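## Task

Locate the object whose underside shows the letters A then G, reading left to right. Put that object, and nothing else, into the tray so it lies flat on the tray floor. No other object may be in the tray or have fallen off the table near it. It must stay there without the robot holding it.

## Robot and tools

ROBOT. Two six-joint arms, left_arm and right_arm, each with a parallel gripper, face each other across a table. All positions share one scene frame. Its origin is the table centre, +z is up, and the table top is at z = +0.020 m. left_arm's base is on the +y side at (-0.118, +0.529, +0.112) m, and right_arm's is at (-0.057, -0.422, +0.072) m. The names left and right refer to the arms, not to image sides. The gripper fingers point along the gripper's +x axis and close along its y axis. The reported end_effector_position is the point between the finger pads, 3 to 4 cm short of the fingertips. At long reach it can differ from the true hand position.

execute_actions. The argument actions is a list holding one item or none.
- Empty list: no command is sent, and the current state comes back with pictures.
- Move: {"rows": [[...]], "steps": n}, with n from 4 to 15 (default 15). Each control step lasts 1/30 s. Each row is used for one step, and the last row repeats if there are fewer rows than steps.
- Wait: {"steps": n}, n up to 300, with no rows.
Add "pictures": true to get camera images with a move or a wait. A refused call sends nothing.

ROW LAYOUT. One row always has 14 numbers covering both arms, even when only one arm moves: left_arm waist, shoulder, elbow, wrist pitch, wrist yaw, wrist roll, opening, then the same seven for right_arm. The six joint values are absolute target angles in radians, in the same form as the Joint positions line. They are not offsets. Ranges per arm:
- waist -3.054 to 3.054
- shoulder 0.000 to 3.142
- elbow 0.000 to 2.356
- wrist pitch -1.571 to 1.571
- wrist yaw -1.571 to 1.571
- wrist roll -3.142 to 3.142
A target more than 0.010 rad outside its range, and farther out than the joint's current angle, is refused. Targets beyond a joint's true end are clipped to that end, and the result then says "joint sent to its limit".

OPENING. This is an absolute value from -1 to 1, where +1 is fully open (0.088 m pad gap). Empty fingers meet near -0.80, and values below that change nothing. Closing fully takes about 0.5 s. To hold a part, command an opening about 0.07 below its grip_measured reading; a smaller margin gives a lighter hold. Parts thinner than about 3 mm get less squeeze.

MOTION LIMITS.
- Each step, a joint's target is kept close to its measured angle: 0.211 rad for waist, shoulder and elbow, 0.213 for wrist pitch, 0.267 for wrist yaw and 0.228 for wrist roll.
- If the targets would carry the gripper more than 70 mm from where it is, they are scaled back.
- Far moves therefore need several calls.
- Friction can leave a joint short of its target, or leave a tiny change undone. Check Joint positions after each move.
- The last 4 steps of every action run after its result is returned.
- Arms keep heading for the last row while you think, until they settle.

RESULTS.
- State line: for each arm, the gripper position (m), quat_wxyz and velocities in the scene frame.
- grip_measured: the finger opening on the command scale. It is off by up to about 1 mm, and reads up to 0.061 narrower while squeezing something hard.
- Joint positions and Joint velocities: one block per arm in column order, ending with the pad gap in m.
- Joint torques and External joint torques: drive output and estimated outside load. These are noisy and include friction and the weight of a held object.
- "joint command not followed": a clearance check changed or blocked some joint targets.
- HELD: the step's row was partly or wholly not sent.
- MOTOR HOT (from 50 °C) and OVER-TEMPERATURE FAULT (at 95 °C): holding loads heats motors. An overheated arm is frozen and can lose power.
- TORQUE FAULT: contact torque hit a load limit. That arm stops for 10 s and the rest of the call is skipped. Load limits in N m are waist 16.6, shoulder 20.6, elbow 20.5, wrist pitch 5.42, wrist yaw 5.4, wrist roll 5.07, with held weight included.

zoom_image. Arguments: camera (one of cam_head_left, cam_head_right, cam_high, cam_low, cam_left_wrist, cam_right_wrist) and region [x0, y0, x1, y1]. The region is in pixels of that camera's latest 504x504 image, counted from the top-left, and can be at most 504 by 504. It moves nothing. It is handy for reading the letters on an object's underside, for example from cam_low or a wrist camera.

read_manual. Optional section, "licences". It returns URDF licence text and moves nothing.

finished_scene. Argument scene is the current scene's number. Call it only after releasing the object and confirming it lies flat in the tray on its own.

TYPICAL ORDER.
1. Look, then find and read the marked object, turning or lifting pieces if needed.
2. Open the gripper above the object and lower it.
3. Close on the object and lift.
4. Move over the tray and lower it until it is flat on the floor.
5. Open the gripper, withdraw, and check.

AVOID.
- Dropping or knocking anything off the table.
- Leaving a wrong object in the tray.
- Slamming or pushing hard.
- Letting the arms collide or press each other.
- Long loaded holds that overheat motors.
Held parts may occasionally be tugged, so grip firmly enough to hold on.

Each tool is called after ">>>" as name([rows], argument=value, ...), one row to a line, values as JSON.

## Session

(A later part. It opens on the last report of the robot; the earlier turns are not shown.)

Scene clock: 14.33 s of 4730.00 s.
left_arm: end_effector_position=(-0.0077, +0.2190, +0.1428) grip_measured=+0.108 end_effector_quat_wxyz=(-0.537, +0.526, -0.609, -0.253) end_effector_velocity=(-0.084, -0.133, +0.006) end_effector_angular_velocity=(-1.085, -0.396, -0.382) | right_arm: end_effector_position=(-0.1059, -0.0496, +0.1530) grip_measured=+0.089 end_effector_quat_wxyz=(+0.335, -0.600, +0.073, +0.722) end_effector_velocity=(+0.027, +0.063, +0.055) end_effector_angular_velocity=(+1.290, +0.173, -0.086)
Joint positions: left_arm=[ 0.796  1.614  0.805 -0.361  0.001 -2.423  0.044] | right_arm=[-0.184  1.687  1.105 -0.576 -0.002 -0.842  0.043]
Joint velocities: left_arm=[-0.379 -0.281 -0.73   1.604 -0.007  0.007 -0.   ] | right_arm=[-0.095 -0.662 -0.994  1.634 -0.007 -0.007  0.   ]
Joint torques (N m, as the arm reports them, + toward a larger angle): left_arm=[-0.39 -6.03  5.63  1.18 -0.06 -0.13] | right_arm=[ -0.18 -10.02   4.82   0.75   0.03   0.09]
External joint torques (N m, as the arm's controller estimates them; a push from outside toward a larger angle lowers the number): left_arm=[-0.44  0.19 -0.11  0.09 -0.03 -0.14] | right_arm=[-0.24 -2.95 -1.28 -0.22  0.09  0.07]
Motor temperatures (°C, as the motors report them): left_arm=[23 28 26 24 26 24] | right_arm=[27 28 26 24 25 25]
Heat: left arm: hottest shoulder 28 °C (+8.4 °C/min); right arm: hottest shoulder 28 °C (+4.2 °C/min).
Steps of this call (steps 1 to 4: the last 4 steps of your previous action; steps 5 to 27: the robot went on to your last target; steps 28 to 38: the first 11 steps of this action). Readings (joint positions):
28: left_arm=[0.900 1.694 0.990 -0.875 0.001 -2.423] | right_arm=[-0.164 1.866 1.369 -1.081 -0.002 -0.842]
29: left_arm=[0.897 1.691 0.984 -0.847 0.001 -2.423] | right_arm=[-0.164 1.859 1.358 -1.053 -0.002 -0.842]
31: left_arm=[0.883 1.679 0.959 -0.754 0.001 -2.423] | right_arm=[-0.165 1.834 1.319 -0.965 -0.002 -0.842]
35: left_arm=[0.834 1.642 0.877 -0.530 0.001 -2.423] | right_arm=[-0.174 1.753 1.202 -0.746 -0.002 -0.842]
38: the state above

>>> execute_actions([
  {"rows": [[0.6951,1.5278,0.6065,0.1883,0,-2.4273,0,-0.2093,1.5043,0.8348,-0.0636,0,-0.8394,0],[0.6825,1.5179,0.5820,0.2552,0,-2.4273,0,-0.2122,1.4821,0.8010,0.0005,0,-0.8394,0],[0.6698,1.5079,0.5575,0.3221,0,-2.4273,0,-0.2151,1.4600,0.7671,0.0646,0,-0.8394,0],[0.6571,1.4979,0.5330,0.3889,0,-2.4273,0,-0.2180,1.4378,0.7332,0.1287,0,-0.8394,0],[0.6444,1.4879,0.5085,0.4558,0,-2.4273,0,-0.2209,1.4156,0.6993,0.1927,0,-0.8394,0],[0.6318,1.4780,0.4841,0.5227,0,-2.4273,0,-0.2237,1.3934,0.6654,0.2568,0,-0.8394,0],[0.6191,1.4680,0.4596,0.5895,0,-2.4273,0,-0.2266,1.3712,0.6315,0.3209,0,-0.8394,0],[0.6064,1.4580,0.4351,0.6564,0,-2.4273,0,-0.2295,1.3491,0.5976,0.3850,0,-0.8394,0],[0.5937,1.4480,0.4106,0.7233,0,-2.4273,0,-0.2324,1.3269,0.5637,0.4490,0,-0.8394,0],[0.5811,1.4381,0.3861,0.7902,0,-2.4273,0,-0.2353,1.3047,0.5298,0.5131,0,-0.8394,0],[0.5684,1.4281,0.3616,0.8570,0,-2.4273,0,-0.2382,1.2825,0.4959,0.5772,0,-0.8394,0],[0.5557,1.4181,0.3372,0.9239,0,-2.4273,0,-0.2410,1.2603,0.4620,0.6413,0,-0.8394,0],[0.5431,1.4082,0.3127,0.9908,0,-2.4273,0,-0.2439,1.2382,0.4281,0.7054,0,-0.8394,0],[0.5304,1.3982,0.2882,1.0576,0,-2.4273,0,-0.2468,1.2160,0.3942,0.7694,0,-0.8394,0],[0.5177,1.3882,0.2637,1.1245,0,-2.4273,0,-0.2497,1.1938,0.3603,0.8335,0,-0.8394,0]], "steps": 15},
])

>>> execute_actions([
  {"steps": 15},
], pictures=true)

Scene clock: 15.40 s of 4730.00 s.
left_arm: end_effector_position=(-0.0619, +0.1605, +0.2193) grip_measured=+0.108 end_effector_quat_wxyz=(-0.377, +0.654, -0.650, +0.091) end_effector_velocity=(-0.141, +0.037, +0.155) end_effector_angular_velocity=(-1.166, -0.179, -0.346) | right_arm: end_effector_position=(-0.0907, -0.0379, +0.2305) grip_measured=+0.089 end_effector_quat_wxyz=(+0.551, -0.394, -0.183, +0.713) end_effector_velocity=(+0.045, -0.103, +0.160) end_effector_angular_velocity=(+1.313, +0.091, -0.089)
Joint positions: left_arm=[ 0.606  1.462  0.439  0.643  0.001 -2.423  0.044] | right_arm=[-0.227  1.351  0.597  0.385 -0.002 -0.842  0.043]
Joint velocities: left_arm=[-0.369 -0.295 -0.72   1.604 -0.022 -0.007 -0.   ] | right_arm=[-0.09  -0.662 -0.979  1.634  0.007 -0.022 -0.   ]
Joint torques (N m, as the arm reports them, + toward a larger angle): left_arm=[-0.3  -4.73  5.48  1.88 -0.02 -0.11] | right_arm=[-0.16 -7.01  5.05  1.39  0.05  0.12]
External joint torques (N m, as the arm's controller estimates them; a push from outside toward a larger angle lowers the number): left_arm=[-0.36  0.2  -0.16  0.09 -0.01 -0.14] | right_arm=[-0.16 -2.24 -1.28 -0.32  0.07  0.07]
Motor temperatures (°C, as the motors report them): left_arm=[23 28 26 24 26 24] | right_arm=[27 28 26 24 25 25]
Heat: left arm: hottest shoulder 28 °C (+7.8 °C/min); right arm: hottest shoulder 28 °C (+3.9 °C/min).
Steps of this call (steps 1 to 4: the last 4 steps of your previous action; steps 5 to 21: the robot went on to your last target; steps 22 to 32: the first 11 steps of this action). Readings (joint positions):
22: left_arm=[0.711 1.544 0.638 0.130 0.001 -2.423] | right_arm=[-0.203 1.535 0.873 -0.118 -0.002 -0.842]
23: left_arm=[0.707 1.542 0.628 0.160 0.001 -2.423] | right_arm=[-0.204 1.528 0.859 -0.090 -0.002 -0.842]
25: left_arm=[0.691 1.531 0.594 0.248 0.001 -2.423] | right_arm=[-0.207 1.501 0.813 -0.006 -0.002 -0.842]
29: left_arm=[0.643 1.493 0.509 0.473 0.001 -2.423] | right_arm=[-0.218 1.419 0.694 0.215 -0.002 -0.842]
32: the state above

Scene clock: 15.90 s of 4730.00 s.
left_arm: end_effector_position=(-0.0943, +0.1772, +0.2808) grip_measured=+0.108 end_effector_quat_wxyz=(-0.258, +0.683, -0.640, +0.239) end_effector_velocity=(-0.000, +0.005, +0.005) end_effector_angular_velocity=(-0.043, +0.019, +0.005) | right_arm: end_effector_position=(-0.0811, -0.0705, +0.2799) grip_measured=+0.089 end_effector_quat_wxyz=(+0.622, -0.280, -0.297, +0.668) end_effector_velocity=(+0.000, -0.005, -0.002) end_effector_angular_velocity=(+0.022, -0.006, +0.005)
Joint positions: left_arm=[ 0.522  1.394  0.275  1.116  0.001 -2.423  0.044] | right_arm=[-0.246  1.202  0.371  0.826 -0.002 -0.842  0.043]
Joint velocities: left_arm=[-0.002 -0.002 -0.027  0.066 -0.007 -0.022 -0.   ] | right_arm=[-0.002 -0.002 -0.032  0.051 -0.007 -0.007  0.   ]
Joint torques (N m, as the arm reports them, + toward a larger angle): left_arm=[-0.38 -3.66  5.27  1.89 -0.02 -0.11] | right_arm=[-0.27 -5.55  5.21  1.48  0.07  0.13]
External joint torques (N m, as the arm's controller estimates them; a push from outside toward a larger angle lowers the number): left_arm=[-0.4   0.35 -0.11  0.11 -0.02 -0.15] | right_arm=[-0.26 -1.9  -1.24 -0.33  0.07  0.07]
Motor temperatures (°C, as the motors report them): left_arm=[23 28 26 25 26 24] | right_arm=[27 28 26 24 25 25]
Heat: left arm: hottest shoulder 28 °C (+7.5 °C/min); right arm: hottest shoulder 28 °C (+3.8 °C/min).
Kept back: nothing.
Steps of this call (steps 1 to 4: the last 4 steps of your previous action; steps 5 to 15: the robot went on to your last target). Readings (joint positions):
1: left_arm=[0.593 1.453 0.415 0.699 0.001 -2.423] | right_arm=[-0.230 1.329 0.564 0.442 -0.002 -0.842]
2: left_arm=[0.580 1.443 0.391 0.756 0.001 -2.423] | right_arm=[-0.233 1.307 0.530 0.499 -0.002 -0.842]
4: left_arm=[0.556 1.423 0.341 0.868 0.001 -2.423] | right_arm=[-0.238 1.263 0.463 0.611 -0.002 -0.842]
8: left_arm=[0.527 1.401 0.287 1.054 0.001 -2.423] | right_arm=[-0.245 1.213 0.388 0.776 -0.002 -0.842]
15: the state above

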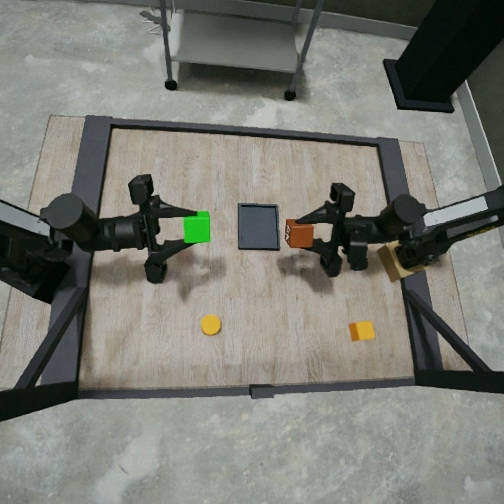

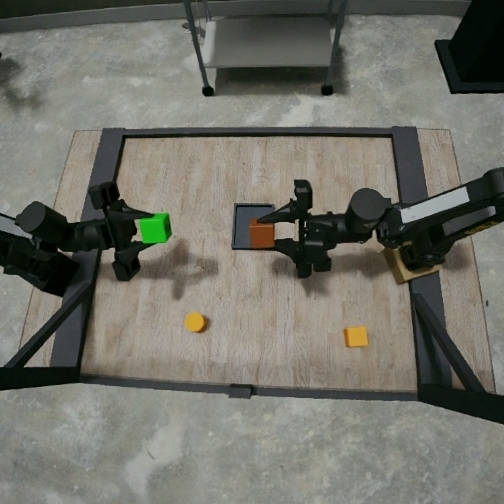

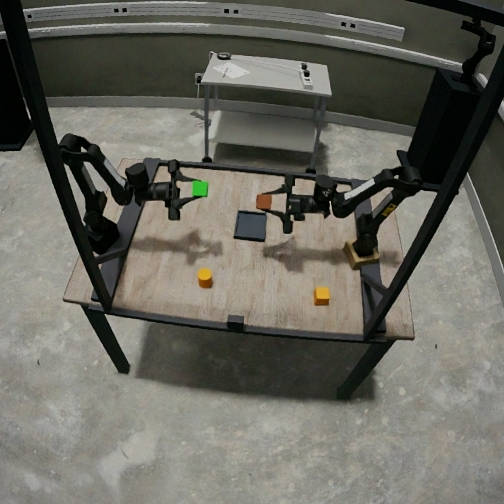

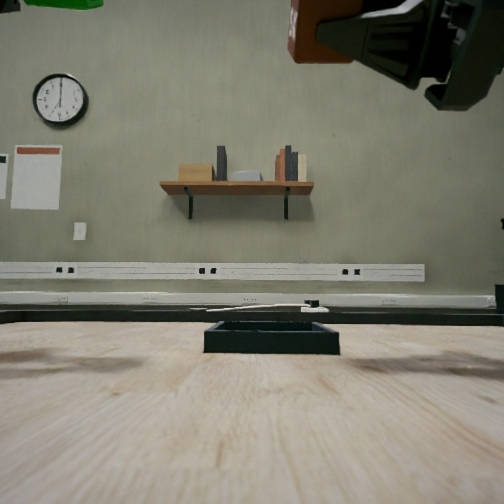

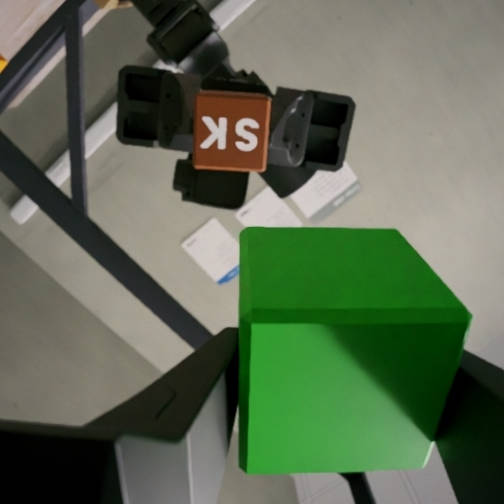

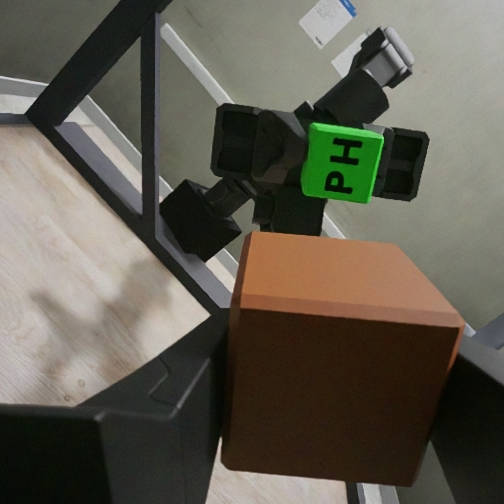

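>>> execute_actions([
  {"rows": [[0.5304,1.3982,0.2882,1.0576,0,-2.4273,0,-0.2468,1.2160,0.3942,0.7694,0,-0.8394,0],[0.5431,1.4082,0.3127,0.9908,0,-2.4273,0,-0.2439,1.2382,0.4281,0.7054,0,-0.8394,0],[0.5557,1.4181,0.3372,0.9239,0,-2.4273,0,-0.2410,1.2603,0.4620,0.6413,0,-0.8394,0],[0.5684,1.4281,0.3616,0.8570,0,-2.4273,0,-0.2382,1.2825,0.4959,0.5772,0,-0.8394,0],[0.5811,1.4381,0.3861,0.7902,0,-2.4273,0,-0.2353,1.3047,0.5298,0.5131,0,-0.8394,0],[0.5937,1.4480,0.4106,0.7233,0,-2.4273,0,-0.2324,1.3269,0.5637,0.4490,0,-0.8394,0],[0.6064,1.4580,0.4351,0.6564,0,-2.4273,0,-0.2295,1.3491,0.5976,0.3850,0,-0.8394,0],[0.6191,1.4680,0.4596,0.5895,0,-2.4273,0,-0.2266,1.3712,0.6315,0.3209,0,-0.8394,0],[0.6318,1.4780,0.4841,0.5227,0,-2.4273,0,-0.2237,1.3934,0.6654,0.2568,0,-0.8394,0],[0.6444,1.4879,0.5085,0.4558,0,-2.4273,0,-0.2209,1.4156,0.6993,0.1927,0,-0.8394,0],[0.6571,1.4979,0.5330,0.3889,0,-2.4273,0,-0.2180,1.4378,0.7332,0.1287,0,-0.8394,0],[0.6698,1.5079,0.5575,0.3221,0,-2.4273,0,-0.2151,1.4600,0.7671,0.0646,0,-0.8394,0],[0.6825,1.5179,0.5820,0.2552,0,-2.4273,0,-0.2122,1.4821,0.8010,0.0005,0,-0.8394,0],[0.6951,1.5278,0.6065,0.1883,0,-2.4273,0,-0.2093,1.5043,0.8348,-0.0636,0,-0.8394,0],[0.7078,1.5378,0.6310,0.1215,0,-2.4273,0,-0.2064,1.5265,0.8687,-0.1276,0,-0.8394,0]], "steps": 15},
])

>>> execute_actions([
  {"rows": [[0.7205,1.5478,0.6554,0.0546,0,-2.4273,0,-0.2036,1.5487,0.9026,-0.1917,0,-0.8394,0],[0.7332,1.5578,0.6799,-0.0123,0,-2.4273,0,-0.2007,1.5709,0.9365,-0.2558,0,-0.8394,0],[0.7458,1.5677,0.7044,-0.0792,0,-2.4273,0,-0.1978,1.5930,0.9704,-0.3199,0,-0.8394,0],[0.7585,1.5777,0.7289,-0.1460,0,-2.4273,0,-0.1949,1.6152,1.0043,-0.3840,0,-0.8394,0],[0.7712,1.5877,0.7534,-0.2129,0,-2.4273,0,-0.1920,1.6374,1.0382,-0.4480,0,-0.8394,0],[0.7838,1.5976,0.7779,-0.2798,0,-2.4273,0,-0.1891,1.6596,1.0721,-0.5121,0,-0.8394,0],[0.7965,1.6076,0.8023,-0.3466,0,-2.4273,0,-0.1863,1.6818,1.1060,-0.5762,0,-0.8394,0],[0.8092,1.6176,0.8268,-0.4135,0,-2.4273,0,-0.1834,1.7039,1.1399,-0.6403,0,-0.8394,0],[0.8219,1.6276,0.8513,-0.4804,0,-2.4273,0,-0.1805,1.7261,1.1738,-0.7043,0,-0.8394,0],[0.8345,1.6375,0.8758,-0.5473,0,-2.4273,0,-0.1776,1.7483,1.2077,-0.7684,0,-0.8394,0],[0.8472,1.6475,0.9003,-0.6141,0,-2.4273,0,-0.1747,1.7705,1.2416,-0.8325,0,-0.8394,0],[0.8599,1.6575,0.9248,-0.6810,0,-2.4273,0,-0.1718,1.7927,1.2755,-0.8966,0,-0.8394,0],[0.8726,1.6675,0.9492,-0.7479,0,-2.4273,0,-0.1690,1.8148,1.3094,-0.9606,0,-0.8394,0],[0.8852,1.6774,0.9737,-0.8147,0,-2.4273,0,-0.1661,1.8370,1.3433,-1.0247,0,-0.8394,0],[0.8979,1.6874,0.9982,-0.8816,0,-2.4273,0,-0.1632,1.8592,1.3772,-1.0888,0,-0.8394,0]], "steps": 15},
])

Scene clock: 19.00 s of 4730.00 s.
left_arm: end_effector_position=(-0.0566, +0.1595, +0.2186) grip_measured=+0.108 end_effector_quat_wxyz=(-0.384, +0.655, -0.646, +0.081) end_effector_velocity=(+0.145, -0.023, -0.157) end_effector_angular_velocity=(+1.195, +0.215, +0.384) | right_arm: end_effector_position=(-0.0901, -0.0350, +0.2254) grip_measured=+0.089 end_effector_quat_wxyz=(+0.541, -0.409, -0.167, +0.716) end_effector_velocity=(-0.044, +0.091, -0.146) end_effector_angular_velocity=(-1.298, -0.095, +0.103)
Joint positions: left_arm=[ 0.618  1.463  0.458  0.605 -0.002 -2.423  0.044] | right_arm=[-0.229  1.37   0.633  0.32  -0.002 -0.842  0.043]
Joint velocities: left_arm=[ 0.369  0.281  0.716 -1.648 -0.007 -0.022 -0.   ] | right_arm=[ 0.085  0.642  1.004 -1.663 -0.022  0.007 -0.   ]
Joint torques (N m, as the arm reports them, + toward a larger angle): left_arm=[ 0.51 -3.18  8.38  1.63  0.07 -0.11] | right_arm=[ 0.24 -5.15  7.31  1.26  0.05  0.12]
External joint torques (N m, as the arm's controller estimates them; a push from outside toward a larger angle lowers the number): left_arm=[ 0.43  1.9   2.53 -0.2   0.09 -0.14] | right_arm=[ 0.19 -0.06  0.71 -0.51  0.08  0.07]
Motor temperatures (°C, as the motors report them): left_arm=[23 28 26 25 26 24] | right_arm=[27 28 26 25 25 25]
Heat: left arm: hottest shoulder 28 °C (+6.3 °C/min); right arm: hottest shoulder 28 °C (+3.2 °C/min).
Steps of this call (steps 1 to 15: the robot went on to your last target; steps 16 to 82: nothing new was sent; steps 83 to 93: the first 11 steps of this action). Readings (joint positions):
83: left_arm=[0.521 1.390 0.264 1.117 -0.003 -2.423] | right_arm=[-0.246 1.202 0.370 0.825 -0.002 -0.842]
84: left_arm=[0.523 1.390 0.271 1.089 -0.003 -2.423] | right_arm=[-0.246 1.204 0.378 0.798 -0.002 -0.842]
86: left_arm=[0.536 1.399 0.301 0.999 -0.002 -2.423] | right_arm=[-0.246 1.226 0.416 0.712 -0.002 -0.842]
90: left_arm=[0.581 1.434 0.388 0.774 -0.002 -2.423] | right_arm=[-0.238 1.306 0.534 0.491 -0.002 -0.842]
93: the state above

Scene clock: 19.50 s of 4730.00 s.
left_arm: end_effector_position=(+0.0068, +0.1925, +0.1619) grip_measured=+0.108 end_effector_quat_wxyz=(-0.515, +0.571, -0.607, -0.202) end_effector_velocity=(+0.099, +0.129, -0.043) end_effector_angular_velocity=(+1.112, +0.408, +0.389) | right_arm: end_effector_position=(-0.1073, -0.0310, +0.1651) grip_measured=+0.089 end_effector_quat_wxyz=(+0.357, -0.585, +0.050, +0.727) end_effector_velocity=(-0.026, -0.055, -0.067) end_effector_angular_velocity=(-1.282, -0.161, +0.090)
Joint positions: left_arm=[ 0.809  1.61   0.824 -0.241 -0.002 -2.423  0.044] | right_arm=[-0.186  1.698  1.14  -0.53  -0.002 -0.842  0.043]
Joint velocities: left_arm=[ 0.379  0.295  0.73  -1.619 -0.007 -0.007 -0.   ] | right_arm=[ 0.081  0.652  1.009 -1.648 -0.007 -0.007  0.   ]
Joint torques (N m, as the arm reports them, + toward a larger angle): left_arm=[ 0.42 -4.22  8.65  1.08  0.06 -0.14] | right_arm=[ 0.27 -7.21  6.83  0.66  0.03  0.09]
External joint torques (N m, as the arm's controller estimates them; a push from outside toward a larger angle lowers the number): left_arm=[ 0.37  2.28  2.54 -0.24  0.09 -0.16] | right_arm=[ 0.25  0.11  0.56 -0.44  0.08  0.07]
Motor temperatures (°C, as the motors report them): left_arm=[23 28 26 25 26 24] | right_arm=[27 28 26 25 25 25]
Heat: left arm: hottest shoulder 28 °C (+6.2 °C/min); right arm: hottest shoulder 28 °C (+3.1 °C/min).
Steps of this call (steps 1 to 4: the last 4 steps of your previous action; steps 5 to 15: the first 11 steps of this action). Readings (joint positions):
5: left_arm=[0.682 1.512 0.580 0.323 -0.002 -2.423] | right_arm=[-0.215 1.478 0.802 0.036 -0.002 -0.842]
6: left_arm=[0.694 1.521 0.605 0.266 -0.002 -2.423] | right_arm=[-0.212 1.501 0.836 -0.021 -0.002 -0.842]
8: left_arm=[0.720 1.541 0.653 0.154 -0.002 -2.423] | right_arm=[-0.207 1.544 0.903 -0.134 -0.002 -0.842]
12: left_arm=[0.770 1.581 0.751 -0.072 -0.002 -2.423] | right_arm=[-0.195 1.632 1.039 -0.360 -0.002 -0.842]
15: the state above

>>> execute_actions([
  {"rows": [[0.8979,1.7002,0.9884,-0.8590,0,-2.4273,0,-0.1632,1.8669,1.3649,-1.0688,0,-0.8394,0],[0.8979,1.7130,0.9785,-0.8364,0,-2.4273,0,-0.1632,1.8747,1.3527,-1.0488,0,-0.8394,0],[0.8979,1.7257,0.9687,-0.8138,0,-2.4273,0,-0.1632,1.8824,1.3404,-1.0288,0,-0.8394,0],[0.8979,1.7385,0.9589,-0.7912,0,-2.4273,0,-0.1632,1.8901,1.3282,-1.0089,0,-0.8394,0],[0.8979,1.7513,0.9491,-0.7686,0,-2.4273,0,-0.1632,1.8978,1.3159,-0.9889,0,-0.8394,0],[0.8979,1.7641,0.9392,-0.7460,0,-2.4273,0,-0.1632,1.9056,1.3036,-0.9689,0,-0.8394,0],[0.8979,1.7769,0.9294,-0.7234,0,-2.4273,0,-0.1632,1.9133,1.2914,-0.9489,0,-0.8394,0],[0.8979,1.7896,0.9196,-0.7007,0,-2.4273,0,-0.1632,1.9210,1.2791,-0.9289,0,-0.8394,0],[0.8979,1.8024,0.9098,-0.6781,0,-2.4273,0,-0.1632,1.9287,1.2669,-0.9089,0,-0.8394,0],[0.8979,1.8152,0.8999,-0.6555,0,-2.4273,0,-0.1632,1.9365,1.2546,-0.8889,0,-0.8394,0],[0.8979,1.8280,0.8901,-0.6329,0,-2.4273,0,-0.1632,1.9442,1.2423,-0.8690,0,-0.8394,0],[0.8979,1.8408,0.8803,-0.6103,0,-2.4273,0,-0.1632,1.9519,1.2301,-0.8490,0,-0.8394,0],[0.8979,1.8535,0.8705,-0.5877,0,-2.4273,0,-0.1632,1.9596,1.2178,-0.8290,0,-0.8394,0],[0.8979,1.8663,0.8606,-0.5651,0,-2.4273,0,-0.1632,1.9674,1.2056,-0.8090,0,-0.8394,0],[0.8979,1.8791,0.8508,-0.5425,0,-2.4273,0,-0.1632,1.9751,1.1933,-0.7890,0,-0.8394,0]], "steps": 15},
])

>>> execute_actions([
  {"steps": 12},
])

Scene clock: 20.20 s of 4730.00 s.
left_arm: end_effector_position=(+0.0040, +0.2706, +0.1098) grip_measured=+0.108 end_effector_quat_wxyz=(-0.564, +0.433, -0.565, -0.418) end_effector_velocity=(-0.009, +0.018, -0.165) end_effector_angular_velocity=(+0.074, +0.043, +0.010) | right_arm: end_effector_position=(-0.1081, -0.0796, +0.1114) grip_measured=+0.089 end_effector_quat_wxyz=(+0.210, -0.673, +0.196, +0.681) end_effector_velocity=(+0.003, -0.013, -0.169) end_effector_angular_velocity=(-0.076, -0.004, -0.014)
Joint positions: left_arm=[ 0.894  1.783  0.926 -0.693 -0.002 -2.423  0.044] | right_arm=[-0.166  1.909  1.284 -0.923 -0.002 -0.842  0.043]
Joint velocities: left_arm=[ 0.002  0.388 -0.305  0.608  0.007 -0.007 -0.   ] | right_arm=[-0.007  0.252 -0.374  0.549 -0.007  0.007 -0.   ]
Joint torques (N m, as the arm reports them, + toward a larger angle): left_arm=[ 0.41 -4.43  4.95  0.53  0.06 -0.15] | right_arm=[ 0.23 -8.04  4.57  0.18  0.03  0.07]
External joint torques (N m, as the arm's controller estimates them; a push from outside toward a larger angle lowers the number): left_arm=[ 0.38  2.38 -0.18  0.01  0.1  -0.16] | right_arm=[ 0.28  0.09 -0.93 -0.18  0.07  0.06]
Motor temperatures (°C, as the motors report them): left_arm=[23 28 26 25 26 24] | right_arm=[27 28 26 25 25 25]
Heat: left arm: hottest shoulder 28 °C (+5.9 °C/min); right arm: hottest shoulder 28 °C (+3.0 °C/min).
Steps of this call (steps 1 to 4: the last 4 steps of your previous action; steps 5 to 10: the robot went on to your last target; steps 11 to 21: the first 11 steps of this action). Readings (joint positions):
11: left_arm=[0.894 1.676 0.985 -0.814 -0.002 -2.423] | right_arm=[-0.166 1.843 1.357 -1.046 -0.002 -0.842]
12: left_arm=[0.894 1.682 0.985 -0.824 -0.002 -2.423] | right_arm=[-0.166 1.846 1.357 -1.049 -0.002 -0.842]
14: left_arm=[0.894 1.699 0.984 -0.815 -0.002 -2.423] | right_arm=[-0.166 1.856 1.355 -1.038 -0.002 -0.842]
18: left_arm=[0.894 1.743 0.956 -0.754 -0.002 -2.423] | right_arm=[-0.166 1.884 1.321 -0.978 -0.002 -0.842]
21: the state above

Scene clock: 20.60 s of 4730.00 s.
left_arm: end_effector_position=(+0.0028, +0.2734, +0.0754) grip_measured=+0.108 end_effector_quat_wxyz=(-0.564, +0.432, -0.565, -0.419) end_effector_velocity=(-0.002, +0.011, -0.006) end_effector_angular_velocity=(+0.042, -0.004, +0.005) | right_arm: end_effector_position=(-0.1077, -0.0819, +0.0759) grip_measured=+0.089 end_effector_quat_wxyz=(+0.209, -0.674, +0.197, +0.681) end_effector_velocity=(-0.000, -0.016, -0.008) end_effector_angular_velocity=(-0.059, +0.013, +0.005)
Joint positions: left_arm=[ 0.895  1.866  0.861 -0.547 -0.002 -2.423  0.044] | right_arm=[-0.166  1.963  1.203 -0.792 -0.002 -0.842  0.043]
Joint velocities: left_arm=[-0.002  0.007 -0.022 -0.007 -0.022 -0.007 -0.   ] | right_arm=[-0.002  0.002 -0.032 -0.022 -0.022 -0.007 -0.   ]
Joint torques (N m, as the arm reports them, + toward a larger angle): left_arm=[ 0.34 -4.35  4.41  0.47  0.04 -0.15] | right_arm=[ 0.23 -8.03  4.13  0.13  0.03  0.07]
External joint torques (N m, as the arm's controller estimates them; a push from outside toward a larger angle lowers the number): left_arm=[ 0.33  2.42 -0.13 -0.05  0.08 -0.15] | right_arm=[ 0.21 -0.19 -0.77 -0.14  0.08  0.07]
Motor temperatures (°C, as the motors report them): left_arm=[23 28 26 25 26 24] | right_arm=[27 28 26 25 25 25]
Heat: left arm: hottest shoulder 28 °C (+5.8 °C/min); right arm: hottest shoulder 28 °C (+2.9 °C/min).
Kept back: nothing.
Steps of this call (steps 1 to 4: the last 4 steps of your previous action; steps 5 to 12: the robot went on to your last target). Readings (joint positions):
1: left_arm=[0.894 1.796 0.916 -0.672 -0.002 -2.423] | right_arm=[-0.166 1.918 1.271 -0.904 -0.002 -0.842]
2: left_arm=[0.894 1.809 0.906 -0.650 -0.002 -2.423] | right_arm=[-0.166 1.926 1.259 -0.884 -0.002 -0.842]
4: left_arm=[0.894 1.834 0.887 -0.605 -0.002 -2.423] | right_arm=[-0.166 1.941 1.234 -0.844 -0.002 -0.842]
8: left_arm=[0.894 1.864 0.863 -0.562 -0.002 -2.423] | right_arm=[-0.166 1.962 1.205 -0.805 -0.002 -0.842]
12: the state above

>>> execute_actions([
  {"rows": [[0.8979,1.8791,0.8508,-0.5425,0,-2.4273,1,-0.1632,1.9751,1.1933,-0.7890,0,-0.8394,1]], "steps": 12},
])

>>> execute_actions([
  {"rows": [[0.8979,1.8663,0.8606,-0.5651,0,-2.4273,1,-0.1632,1.9674,1.2056,-0.8090,0,-0.8394,1],[0.8979,1.8535,0.8705,-0.5877,0,-2.4273,1,-0.1632,1.9596,1.2178,-0.8290,0,-0.8394,1],[0.8979,1.8408,0.8803,-0.6103,0,-2.4273,1,-0.1632,1.9519,1.2301,-0.8490,0,-0.8394,1],[0.8979,1.8280,0.8901,-0.6329,0,-2.4273,1,-0.1632,1.9442,1.2423,-0.8690,0,-0.8394,1],[0.8979,1.8152,0.8999,-0.6555,0,-2.4273,1,-0.1632,1.9365,1.2546,-0.8889,0,-0.8394,1],[0.8979,1.8024,0.9098,-0.6781,0,-2.4273,1,-0.1632,1.9287,1.2669,-0.9089,0,-0.8394,1],[0.8979,1.7896,0.9196,-0.7007,0,-2.4273,1,-0.1632,1.9210,1.2791,-0.9289,0,-0.8394,1],[0.8979,1.7769,0.9294,-0.7234,0,-2.4273,1,-0.1632,1.9133,1.2914,-0.9489,0,-0.8394,1],[0.8979,1.7641,0.9392,-0.7460,0,-2.4273,1,-0.1632,1.9056,1.3036,-0.9689,0,-0.8394,1],[0.8979,1.7513,0.9491,-0.7686,0,-2.4273,1,-0.1632,1.8978,1.3159,-0.9889,0,-0.8394,1],[0.8979,1.7385,0.9589,-0.7912,0,-2.4273,1,-0.1632,1.8901,1.3282,-1.0089,0,-0.8394,1],[0.8979,1.7257,0.9687,-0.8138,0,-2.4273,1,-0.1632,1.8824,1.3404,-1.0288,0,-0.8394,1],[0.8979,1.7130,0.9785,-0.8364,0,-2.4273,1,-0.1632,1.8747,1.3527,-1.0488,0,-0.8394,1],[0.8979,1.7002,0.9884,-0.8590,0,-2.4273,1,-0.1632,1.8669,1.3649,-1.0688,0,-0.8394,1],[0.8979,1.6874,0.9982,-0.8816,0,-2.4273,1,-0.1632,1.8592,1.3772,-1.0888,0,-0.8394,1]], "steps": 15},
])

Scene clock: 21.70 s of 4730.00 s.
left_arm: end_effector_position=(+0.0029, +0.2732, +0.0749) grip_measured=+0.916 end_effector_quat_wxyz=(-0.564, +0.433, -0.565, -0.419) end_effector_velocity=(-0.001, +0.004, -0.001) end_effector_angular_velocity=(+0.014, -0.001, +0.005) | right_arm: end_effector_position=(-0.1077, -0.0822, +0.0755) grip_measured=+0.902 end_effector_quat_wxyz=(+0.209, -0.674, +0.197, +0.681) end_effector_velocity=(+0.002, -0.002, +0.000) end_effector_angular_velocity=(-0.008, +0.006, +0.000)
Joint positions: left_arm=[ 0.895  1.867  0.86  -0.544 -0.002 -2.423  0.084] | right_arm=[-0.166  1.963  1.201 -0.79  -0.002 -0.842  0.083]
Joint velocities: left_arm=[-0.002 -0.002 -0.007 -0.007 -0.007 -0.007  0.065] | right_arm=[-0.007 -0.002 -0.002 -0.007 -0.007 -0.007  0.07 ]
Joint torques (N m, as the arm reports them, + toward a larger angle): left_arm=[ 0.36 -4.36  4.28  0.5   0.05 -0.14] | right_arm=[ 0.23 -8.05  4.02  0.18  0.01  0.07]
External joint torques (N m, as the arm's controller estimates them; a push from outside toward a larger angle lowers the number): left_arm=[ 0.34  2.46 -0.26 -0.01  0.08 -0.14] | right_arm=[ 0.28 -0.01 -1.08 -0.17  0.06  0.07]
Motor temperatures (°C, as the motors report them): left_arm=[23 28 26 25 26 24] | right_arm=[27 28 26 25 25 25]
Heat: left arm: hottest shoulder 28 °C (+5.5 °C/min); right arm: hottest shoulder 28 °C (+2.8 °C/min).
Steps of this call (steps 1 to 25: the robot went on to your last target; steps 26 to 33: the first 8 steps of this action). Readings (joint positions):
26: left_arm=[0.895 1.866 0.860 -0.544 -0.002 -2.423] | right_arm=[-0.166 1.963 1.202 -0.790 -0.002 -0.842]
27: left_arm=[0.895 1.867 0.860 -0.544 -0.002 -2.423] | right_arm=[-0.166 1.963 1.202 -0.790 -0.002 -0.842]
29: left_arm=[0.895 1.867 0.860 -0.544 -0.002 -2.423] | right_arm=[-0.166 1.963 1.201 -0.790 -0.002 -0.842]
33: the state above

Scene clock: 22.20 s of 4730.00 s.
left_arm: end_effector_position=(+0.0008, +0.2776, +0.1097) grip_measured=+1.000 end_effector_quat_wxyz=(-0.566, +0.421, -0.563, -0.431) end_effector_velocity=(+0.006, -0.021, +0.173) end_effector_angular_velocity=(-0.089, -0.034, +0.000) | right_arm: end_effector_position=(-0.1070, -0.0866, +0.1065) grip_measured=+1.000 end_effector_quat_wxyz=(+0.195, -0.680, +0.210, +0.675) end_effector_velocity=(-0.001, +0.019, +0.179) end_effector_angular_velocity=(+0.098, +0.022, -0.000)
Joint positions: left_arm=[ 0.895  1.782  0.925 -0.728 -0.002 -2.423  0.088] | right_arm=[-0.166  1.926  1.286 -0.954 -0.002 -0.842  0.088]
Joint velocities: left_arm=[-0.007 -0.413  0.32  -0.637  0.007 -0.007  0.   ] | right_arm=[-0.007 -0.276  0.388 -0.564 -0.007 -0.007  0.   ]
Joint torques (N m, as the arm reports them, + toward a larger angle): left_arm=[ 0.37 -6.12  6.76  0.04  0.04 -0.12] | right_arm=[  0.22 -11.01   5.93  -0.08   0.01   0.07]
External joint torques (N m, as the arm's controller estimates them; a push from outside toward a larger angle lowers the number): left_arm=[ 0.38  0.43  1.98 -0.34  0.07 -0.13] | right_arm=[ 0.27 -2.99  0.63 -0.33  0.06  0.07]
Motor temperatures (°C, as the motors report them): left_arm=[23 28 26 25 26 24] | right_arm=[27 28 26 25 25 25]
Heat: left arm: hottest shoulder 28 °C (+5.4 °C/min); right arm: hottest shoulder 28 °C (+2.7 °C/min).
Steps of this call (steps 1 to 4: the last 4 steps of your previous action; steps 5 to 15: the first 11 steps of this action). Readings (joint positions):
5: left_arm=[0.895 1.867 0.860 -0.545 -0.002 -2.423] | right_arm=[-0.166 1.963 1.201 -0.791 -0.002 -0.842]
6: left_arm=[0.895 1.867 0.860 -0.552 -0.002 -2.423] | right_arm=[-0.166 1.963 1.202 -0.798 -0.002 -0.842]
8: left_arm=[0.895 1.862 0.865 -0.586 -0.002 -2.423] | right_arm=[-0.166 1.963 1.210 -0.828 -0.002 -0.842]
12: left_arm=[0.895 1.824 0.892 -0.664 -0.002 -2.423] | right_arm=[-0.166 1.951 1.249 -0.896 -0.002 -0.842]
15: the state above

>>> execute_actions([
  {"rows": [[0.8480,1.7214,1.0511,-0.9006,0,-2.4273,1,-0.1073,1.8341,1.3549,-1.0915,0,-0.8222,1],[0.7980,1.7553,1.1041,-0.9195,0,-2.4273,1,-0.0513,1.8091,1.3325,-1.0943,0,-0.8050,1],[0.7481,1.7893,1.1570,-0.9385,0,-2.4273,1,0.0046,1.7840,1.3102,-1.0970,0,-0.7878,1],[0.6982,1.8232,1.2099,-0.9575,0,-2.4273,1,0.0605,1.7590,1.2879,-1.0997,0,-0.7705,1],[0.6483,1.8572,1.2628,-0.9765,0,-2.4273,1,0.1165,1.7339,1.2655,-1.1024,0,-0.7533,1],[0.5983,1.8911,1.3158,-0.9954,0,-2.4273,1,0.1724,1.7088,1.2432,-1.1052,0,-0.7361,1],[0.5484,1.9251,1.3687,-1.0144,0,-2.4273,1,0.2283,1.6838,1.2209,-1.1079,0,-0.7189,1],[0.4985,1.9590,1.4216,-1.0334,0,-2.4273,1,0.2843,1.6587,1.1985,-1.1106,0,-0.7017,1],[0.4486,1.9930,1.4745,-1.0524,0,-2.4273,1,0.3402,1.6337,1.1762,-1.1133,0,-0.6845,1],[0.3986,2.0269,1.5275,-1.0713,0,-2.4273,1,0.3961,1.6086,1.1539,-1.1161,0,-0.6673,1],[0.3487,2.0609,1.5804,-1.0903,0,-2.4273,1,0.4521,1.5835,1.1315,-1.1188,0,-0.6501,1],[0.2988,2.0948,1.6333,-1.1093,0,-2.4273,1,0.5080,1.5585,1.1092,-1.1215,0,-0.6328,1],[0.2489,2.1288,1.6862,-1.1283,0,-2.4273,1,0.5639,1.5334,1.0869,-1.1242,0,-0.6156,1],[0.1989,2.1627,1.7392,-1.1472,0,-2.4273,1,0.6199,1.5084,1.0645,-1.1270,0,-0.5984,1],[0.1490,2.1967,1.7921,-1.1662,0,-2.4273,1,0.6758,1.4833,1.0422,-1.1297,0,-0.5812,1]], "steps": 15},
])

>>> execute_actions([
  {"steps": 20},
], pictures=true)

Scene clock: 24.00 s of 4730.00 s.
left_arm: end_effector_position=(-0.0968, +0.1685, +0.1725) grip_measured=+1.000 end_effector_quat_wxyz=(-0.634, +0.317, -0.637, -0.305) end_effector_velocity=(-0.454, -0.272, +0.033) end_effector_angular_velocity=(+0.013, -0.021, -1.299) | right_arm: end_effector_position=(-0.2247, -0.1837, +0.1652) grip_measured=+1.000 end_effector_quat_wxyz=(+0.092, -0.701, +0.089, +0.702) end_effector_velocity=(-0.298, -0.448, +0.043) end_effector_angular_velocity=(-0.002, +0.010, +1.226)
Joint positions: left_arm=[ 0.512  1.941  1.414 -1.027 -0.003 -2.423  0.088] | right_arm=[ 0.301  1.663  1.204 -1.107  0.003 -0.699  0.088]
Joint velocities: left_arm=[-1.306  0.867  1.346 -0.491 -0.022 -0.007  0.   ] | right_arm=[ 1.717 -0.764 -0.667 -0.095 -0.007  0.491  0.   ]
Joint torques (N m, as the arm reports them, + toward a larger angle): left_arm=[-0.73 -5.63  7.64  0.02  0.08 -0.12] | right_arm=[-0.36 -9.28  4.16 -0.14 -0.13  0.04]
External joint torques (N m, as the arm's controller estimates them; a push from outside toward a larger angle lowers the number): left_arm=[-0.33  2.86  2.31 -0.3   0.08 -0.12] | right_arm=[ 0.19 -2.77 -1.05 -0.27 -0.14  0.04]
Motor temperatures (°C, as the motors report them): left_arm=[23 29 26 25 26 24] | right_arm=[27 29 26 25 25 25]
Heat: left arm: hottest shoulder 29 °C (+7.5 °C/min); right arm: hottest shoulder 29 °C (+5.0 °C/min).
Steps of this call (steps 1 to 4: the last 4 steps of your previous action; steps 5 to 30: the robot went on to your last target; steps 31 to 43: nothing new was sent; steps 44 to 54: the first 11 steps of this action). Readings (joint positions):
44: left_arm=[0.892 1.696 0.998 -0.886 -0.002 -2.423] | right_arm=[-0.164 1.865 1.371 -1.088 -0.001 -0.839]
45: left_arm=[0.882 1.704 1.014 -0.899 -0.003 -2.423] | right_arm=[-0.153 1.859 1.367 -1.087 0.002 -0.831]
47: left_arm=[0.826 1.742 1.081 -0.920 -0.003 -2.423] | right_arm=[-0.093 1.832 1.343 -1.089 0.003 -0.808]
51: left_arm=[0.647 1.854 1.275 -0.977 -0.003 -2.423] | right_arm=[0.126 1.740 1.269 -1.099 0.003 -0.749]
54: the state above

Scene clock: 24.67 s of 4730.00 s.
left_arm: end_effector_position=(-0.2454, +0.1262, +0.1750) grip_measured=+1.000 end_effector_quat_wxyz=(-0.678, +0.194, -0.683, -0.188) end_effector_velocity=(-0.002, +0.002, -0.004) end_effector_angular_velocity=(+0.019, +0.002, +0.005) | right_arm: end_effector_position=(-0.2628, -0.2863, +0.1700) grip_measured=+1.000 end_effector_quat_wxyz=(-0.000, -0.706, +0.001, +0.708) end_effector_velocity=(+0.002, -0.001, +0.001) end_effector_angular_velocity=(+0.005, -0.006, +0.010)
Joint positions: left_arm=[ 0.149  2.18   1.783 -1.164  0.002 -2.423  0.088] | right_arm=[ 0.672  1.493  1.051 -1.129 -0.002 -0.584  0.088]
Joint velocities: left_arm=[-0.002  0.012  0.002 -0.007  0.007 -0.007  0.   ] | right_arm=[ 0.002 -0.007 -0.002 -0.007  0.007 -0.007  0.   ]
Joint torques (N m, as the arm reports them, + toward a larger angle): left_arm=[ 0.09 -6.98  8.39  0.16 -0.1  -0.13] | right_arm=[ 0.21 -7.38  4.47  0.06  0.05  0.07]
External joint torques (N m, as the arm's controller estimates them; a push from outside toward a larger angle lowers the number): left_arm=[ 0.11  3.44  2.39 -0.35 -0.07 -0.13] | right_arm=[ 0.24 -2.26 -1.2  -0.26  0.08  0.07]
Motor temperatures (°C, as the motors report them): left_arm=[23 29 27 25 26 24] | right_arm=[27 29 26 25 25 25]
Heat: left arm: hottest shoulder 29 °C (+7.3 °C/min); right arm: hottest shoulder 29 °C (+4.9 °C/min).
Kept back: nothing.
Steps of this call (steps 1 to 4: the last 4 steps of your previous action; steps 5 to 20: the robot went on to your last target). Readings (joint positions):
1: left_arm=[0.469 1.970 1.459 -1.044 -0.003 -2.423] | right_arm=[0.358 1.638 1.182 -1.110 0.003 -0.682]
2: left_arm=[0.426 1.999 1.503 -1.060 -0.003 -2.423] | right_arm=[0.414 1.613 1.160 -1.113 0.003 -0.665]
4: left_arm=[0.342 2.059 1.590 -1.094 -0.003 -2.423] | right_arm=[0.525 1.563 1.115 -1.119 0.003 -0.631]
8: left_arm=[0.190 2.153 1.733 -1.139 -0.000 -2.423] | right_arm=[0.657 1.504 1.064 -1.129 -0.002 -0.596]
20: the state above

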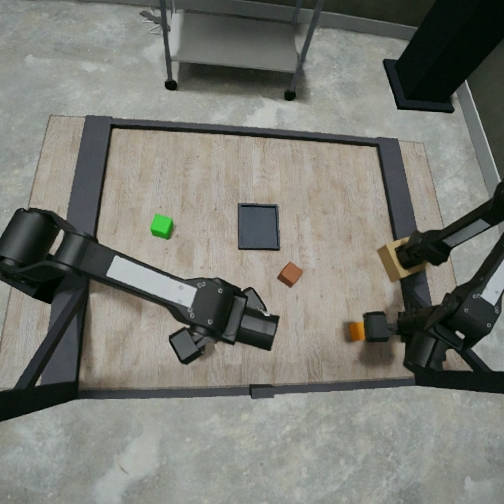

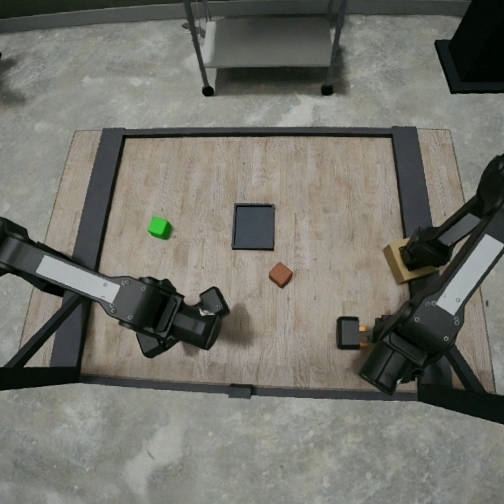

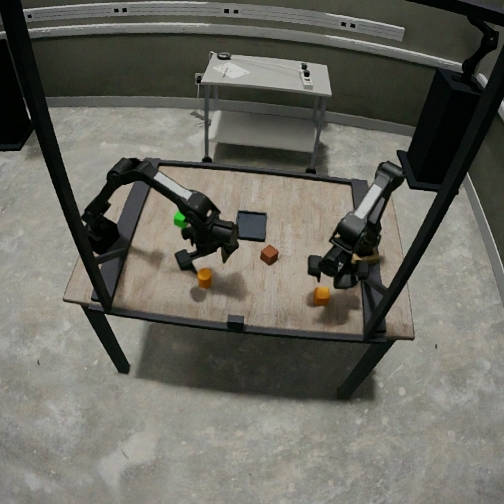

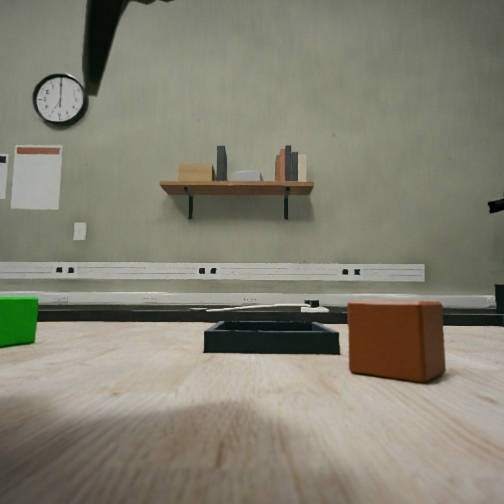

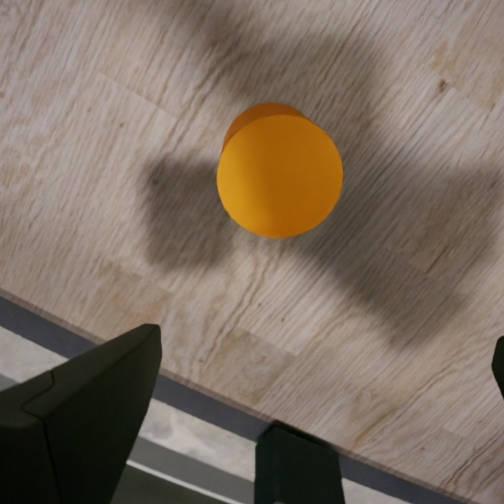

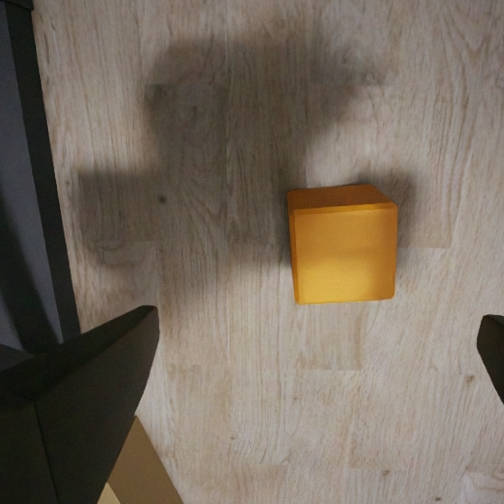

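>>> execute_actions([
  {"rows": [[0.1518,2.1911,1.7764,-1.1561,0,-2.4273,1,0.6674,1.4868,1.0386,-1.1227,0,-0.5896,1],[0.1546,2.1855,1.7606,-1.1459,0,-2.4273,1,0.6590,1.4902,1.0351,-1.1156,0,-0.5980,1],[0.1573,2.1799,1.7449,-1.1358,0,-2.4273,1,0.6505,1.4937,1.0315,-1.1086,0,-0.6065,1],[0.1601,2.1743,1.7291,-1.1256,0,-2.4273,1,0.6421,1.4972,1.0279,-1.1015,0,-0.6149,1],[0.1629,2.1687,1.7134,-1.1155,0,-2.4273,1,0.6337,1.5006,1.0243,-1.0945,0,-0.6233,1],[0.1657,2.1631,1.6976,-1.1053,0,-2.4273,1,0.6253,1.5041,1.0208,-1.0874,0,-0.6317,1],[0.1685,2.1574,1.6819,-1.0952,0,-2.4273,1,0.6169,1.5076,1.0172,-1.0804,0,-0.6401,1],[0.1713,2.1518,1.6661,-1.0851,0,-2.4273,1,0.6085,1.5110,1.0136,-1.0734,0,-0.6485,1],[0.1740,2.1462,1.6504,-1.0749,0,-2.4273,1,0.6000,1.5145,1.0100,-1.0663,0,-0.6570,1],[0.1768,2.1406,1.6346,-1.0648,0,-2.4273,1,0.5916,1.5180,1.0065,-1.0593,0,-0.6654,1],[0.1796,2.1350,1.6189,-1.0546,0,-2.4273,1,0.5832,1.5214,1.0029,-1.0522,0,-0.6738,1],[0.1824,2.1294,1.6031,-1.0445,0,-2.4273,1,0.5748,1.5249,0.9993,-1.0452,0,-0.6822,1]], "steps": 15},
])

>>> execute_actions([
  {"rows": [[0.1824,2.1378,1.5939,-1.0269,0,-2.4273,1,0.5748,1.5348,0.9858,-1.0218,0,-0.6822,1],[0.1824,2.1461,1.5846,-1.0093,0,-2.4273,1,0.5748,1.5447,0.9723,-0.9984,0,-0.6822,1],[0.1824,2.1545,1.5754,-0.9917,0,-2.4273,1,0.5748,1.5546,0.9588,-0.9750,0,-0.6822,1],[0.1824,2.1629,1.5662,-0.9741,0,-2.4273,1,0.5748,1.5645,0.9453,-0.9516,0,-0.6822,1],[0.1824,2.1713,1.5570,-0.9565,0,-2.4273,1,0.5748,1.5744,0.9318,-0.9282,0,-0.6822,1],[0.1824,2.1796,1.5477,-0.9389,0,-2.4273,1,0.5748,1.5843,0.9183,-0.9048,0,-0.6822,1],[0.1824,2.1880,1.5385,-0.9213,0,-2.4273,1,0.5748,1.5942,0.9048,-0.8814,0,-0.6822,1],[0.1824,2.1964,1.5293,-0.9037,0,-2.4273,1,0.5748,1.6042,0.8914,-0.8580,0,-0.6822,1],[0.1824,2.2048,1.5201,-0.8861,0,-2.4273,1,0.5748,1.6141,0.8779,-0.8346,0,-0.6822,1],[0.1824,2.2131,1.5108,-0.8685,0,-2.4273,1,0.5748,1.6240,0.8644,-0.8112,0,-0.6822,1],[0.1824,2.2215,1.5016,-0.8509,0,-2.4273,1,0.5748,1.6339,0.8509,-0.7878,0,-0.6822,1],[0.1824,2.2299,1.4924,-0.8333,0,-2.4273,1,0.5748,1.6438,0.8374,-0.7644,0,-0.6822,1],[0.1824,2.2383,1.4832,-0.8157,0,-2.4273,1,0.5748,1.6537,0.8239,-0.7410,0,-0.6822,1],[0.1824,2.2466,1.4739,-0.7981,0,-2.4273,1,0.5748,1.6636,0.8104,-0.7176,0,-0.6822,1],[0.1824,2.2550,1.4647,-0.7805,0,-2.4273,1,0.5748,1.6735,0.7969,-0.6942,0,-0.6822,1]], "steps": 15},
])

>>> execute_actions([
  {"steps": 12},
], pictures=true)

Scene clock: 28.00 s of 4730.00 s.
left_arm: end_effector_position=(-0.2340, +0.1357, +0.1528) grip_measured=+1.000 end_effector_quat_wxyz=(-0.680, +0.195, -0.678, -0.200) end_effector_velocity=(+0.056, +0.049, -0.060) end_effector_angular_velocity=(+0.042, -0.020, +0.088) | right_arm: end_effector_position=(-0.2572, -0.2711, +0.1608) grip_measured=+1.000 end_effector_quat_wxyz=(+0.003, -0.701, -0.004, +0.713) end_effector_velocity=(+0.031, +0.054, -0.050) end_effector_angular_velocity=(-0.018, -0.019, -0.010)
Joint positions: left_arm=[ 0.168  2.165  1.671 -1.084  0.002 -2.423  0.088] | right_arm=[ 0.609  1.501  1.022 -1.072 -0.002 -0.649  0.088]
Joint velocities: left_arm=[ 0.095 -0.144 -0.476  0.286 -0.007  0.007  0.   ] | right_arm=[-0.252  0.1   -0.11   0.183 -0.007 -0.242  0.   ]
Joint torques (N m, as the arm reports them, + toward a larger angle): left_arm=[  0.34 -10.17   5.84   0.47  -0.09  -0.13] | right_arm=[-0.16 -4.91  4.45  0.21  0.04 -0.11]
External joint torques (N m, as the arm's controller estimates them; a push from outside toward a larger angle lowers the number): left_arm=[ 0.37  0.41 -0.18  0.   -0.06 -0.14] | right_arm=[-0.17  0.15 -1.15 -0.14  0.09 -0.11]
Motor temperatures (°C, as the motors report them): left_arm=[23 29 27 25 26 24] | right_arm=[27 29 26 25 25 25]
Heat: left arm: hottest shoulder 29 °C (+6.4 °C/min); right arm: hottest shoulder 29 °C (+4.3 °C/min).
Steps of this call (steps 1 to 15: the robot went on to your last target; steps 16 to 89: nothing new was sent; steps 90 to 100: the first 11 steps of this action). Readings (joint positions):
90: left_arm=[0.149 2.180 1.784 -1.164 0.002 -2.423] | right_arm=[0.672 1.493 1.051 -1.129 -0.002 -0.584]
91: left_arm=[0.149 2.180 1.783 -1.163 0.002 -2.423] | right_arm=[0.672 1.493 1.049 -1.127 -0.002 -0.585]
93: left_arm=[0.150 2.180 1.772 -1.146 0.002 -2.423] | right_arm=[0.665 1.493 1.045 -1.117 -0.002 -0.595]
97: left_arm=[0.158 2.175 1.719 -1.113 0.002 -2.423] | right_arm=[0.634 1.494 1.032 -1.093 -0.002 -0.625]
100: the state above

Scene clock: 28.50 s of 4730.00 s.
left_arm: end_effector_position=(-0.2294, +0.1343, +0.1158) grip_measured=+1.000 end_effector_quat_wxyz=(-0.671, +0.210, -0.684, -0.193) end_effector_velocity=(-0.001, +0.013, -0.169) end_effector_angular_velocity=(+0.069, +0.003, -0.010) | right_arm: end_effector_position=(-0.2569, -0.2614, +0.1088) grip_measured=+1.000 end_effector_quat_wxyz=(+0.003, -0.702, -0.003, +0.712) end_effector_velocity=(+0.004, -0.003, -0.156) end_effector_angular_velocity=(-0.016, -0.009, +0.000)
Joint positions: left_arm=[ 0.18   2.18   1.54  -0.899  0.002 -2.423  0.088] | right_arm=[ 0.578  1.597  0.896 -0.852 -0.002 -0.679  0.088]
Joint velocities: left_arm=[-0.002  0.261 -0.295  0.491  0.022  0.007  0.   ] | right_arm=[-0.007  0.286 -0.398  0.667 -0.007 -0.007  0.   ]
Joint torques (N m, as the arm reports them, + toward a larger angle): left_arm=[ 0.31 -6.52  5.17  0.5  -0.09 -0.12] | right_arm=[-0.31 -5.54  4.11  0.22  0.04 -0.1 ]
External joint torques (N m, as the arm's controller estimates them; a push from outside toward a larger angle lowers the number): left_arm=[ 0.32  3.35 -0.34  0.   -0.06 -0.12] | right_arm=[-0.31  0.03 -1.21 -0.14  0.09 -0.1 ]
Motor temperatures (°C, as the motors report them): left_arm=[23 29 27 25 26 24] | right_arm=[27 29 26 25 25 25]
Heat: left arm: hottest shoulder 29 °C (+6.3 °C/min); right arm: hottest shoulder 29 °C (+4.2 °C/min).
Steps of this call (steps 1 to 4: the last 4 steps of your previous action; steps 5 to 15: the first 11 steps of this action). Readings (joint positions):
5: left_arm=[0.179 2.146 1.621 -1.051 0.002 -2.423] | right_arm=[0.581 1.515 1.007 -1.048 -0.002 -0.674]
6: left_arm=[0.180 2.146 1.616 -1.041 0.002 -2.423] | right_arm=[0.580 1.517 1.002 -1.036 -0.002 -0.676]
8: left_arm=[0.180 2.146 1.602 -1.013 0.002 -2.423] | right_arm=[0.579 1.528 0.987 -1.002 -0.002 -0.678]
12: left_arm=[0.180 2.157 1.567 -0.950 0.002 -2.423] | right_arm=[0.578 1.567 0.936 -0.920 -0.002 -0.679]
15: the state above

Scene clock: 28.90 s of 4730.00 s.
left_arm: end_effector_position=(-0.2283, +0.1383, +0.0771) grip_measured=+1.000 end_effector_quat_wxyz=(-0.674, +0.207, -0.682, -0.196) end_effector_velocity=(-0.002, -0.007, +0.001) end_effector_angular_velocity=(-0.041, -0.011, -0.014) | right_arm: end_effector_position=(-0.2543, -0.2633, +0.0742) grip_measured=+1.000 end_effector_quat_wxyz=(+0.002, -0.702, -0.003, +0.712) end_effector_velocity=(-0.005, +0.003, -0.001) end_effector_angular_velocity=(+0.015, +0.029, +0.020)
Joint positions: left_arm=[ 0.18   2.242  1.474 -0.784  0.002 -2.423  0.088] | right_arm=[ 0.578  1.663  0.806 -0.699 -0.002 -0.68   0.088]
Joint velocities: left_arm=[-0.007 -0.002 -0.002  0.037 -0.022  0.007  0.   ] | right_arm=[-0.002 -0.002 -0.007  0.037 -0.007 -0.022  0.   ]
Joint torques (N m, as the arm reports them, + toward a larger angle): left_arm=[ 0.33 -7.12  5.29  0.44 -0.09 -0.13] | right_arm=[-0.24 -5.31  3.67  0.21  0.04 -0.12]
External joint torques (N m, as the arm's controller estimates them; a push from outside toward a larger angle lowers the number): left_arm=[ 0.38  3.04  0.   -0.03 -0.06 -0.13] | right_arm=[-0.26  0.17 -1.03 -0.09  0.09 -0.11]
Motor temperatures (°C, as the motors report them): left_arm=[23 30 27 25 26 24] | right_arm=[27 29 26 25 25 25]
Heat: left arm: hottest shoulder 30 °C (+8.3 °C/min); right arm: hottest shoulder 29 °C (+4.2 °C/min).
Kept back: nothing.
Steps of this call (steps 1 to 4: the last 4 steps of your previous action; steps 5 to 12: the robot went on to your last target). Readings (joint positions):
1: left_arm=[0.180 2.189 1.530 -0.882 0.002 -2.423] | right_arm=[0.578 1.607 0.882 -0.829 -0.002 -0.680]
2: left_arm=[0.180 2.199 1.520 -0.865 0.002 -2.423] | right_arm=[0.578 1.616 0.869 -0.806 -0.002 -0.680]
4: left_arm=[0.180 2.217 1.500 -0.830 0.002 -2.423] | right_arm=[0.578 1.636 0.842 -0.759 -0.002 -0.680]
8: left_arm=[0.180 2.240 1.477 -0.796 0.002 -2.423] | right_arm=[0.578 1.661 0.810 -0.713 -0.002 -0.680]
12: the state above

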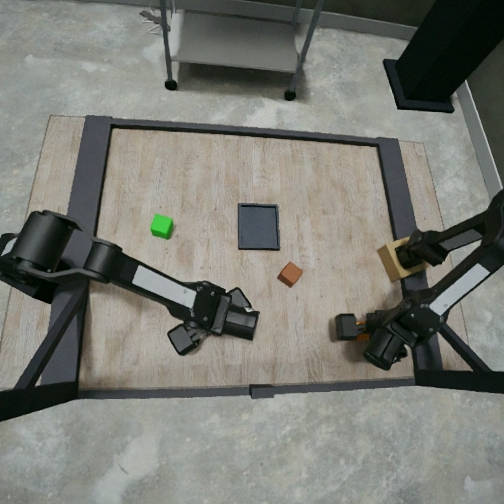

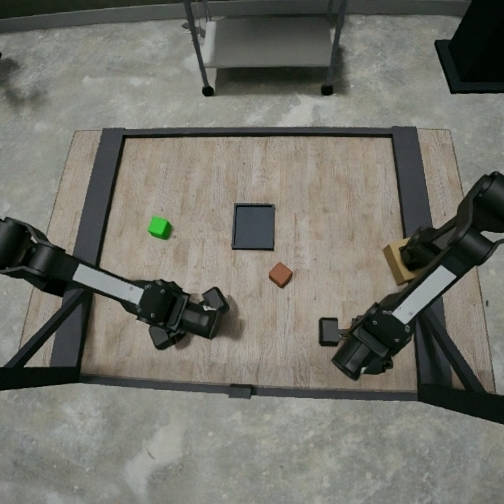

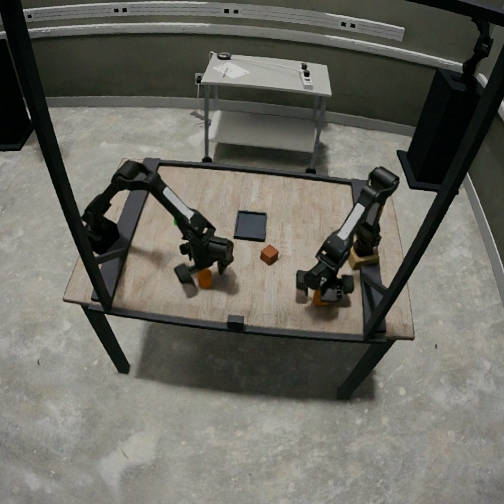

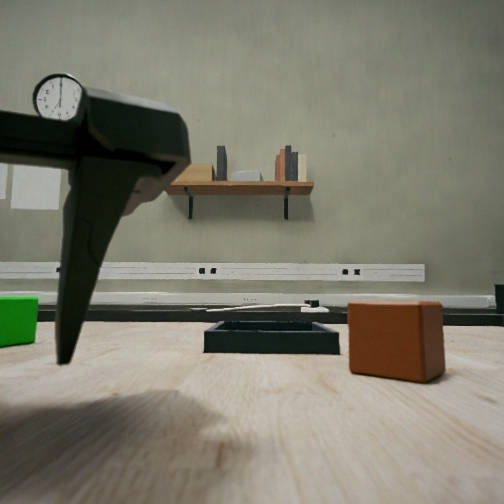

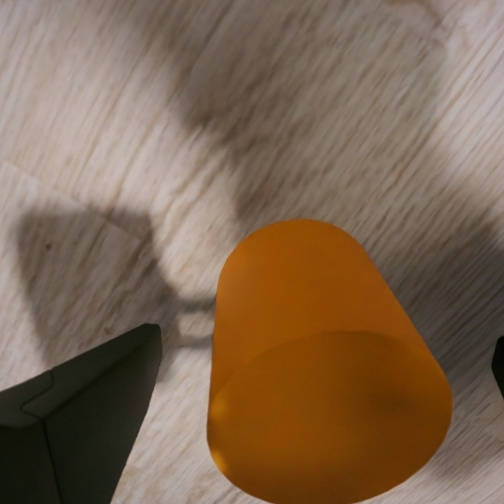

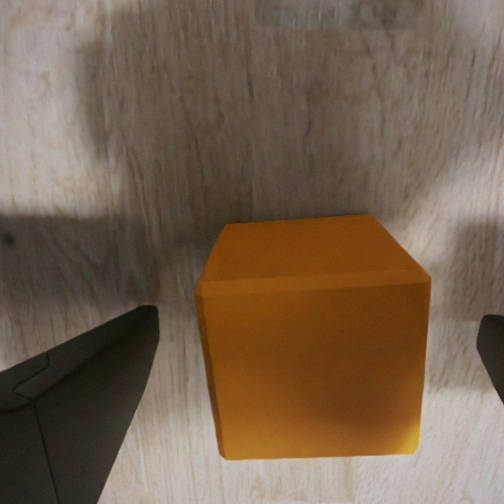

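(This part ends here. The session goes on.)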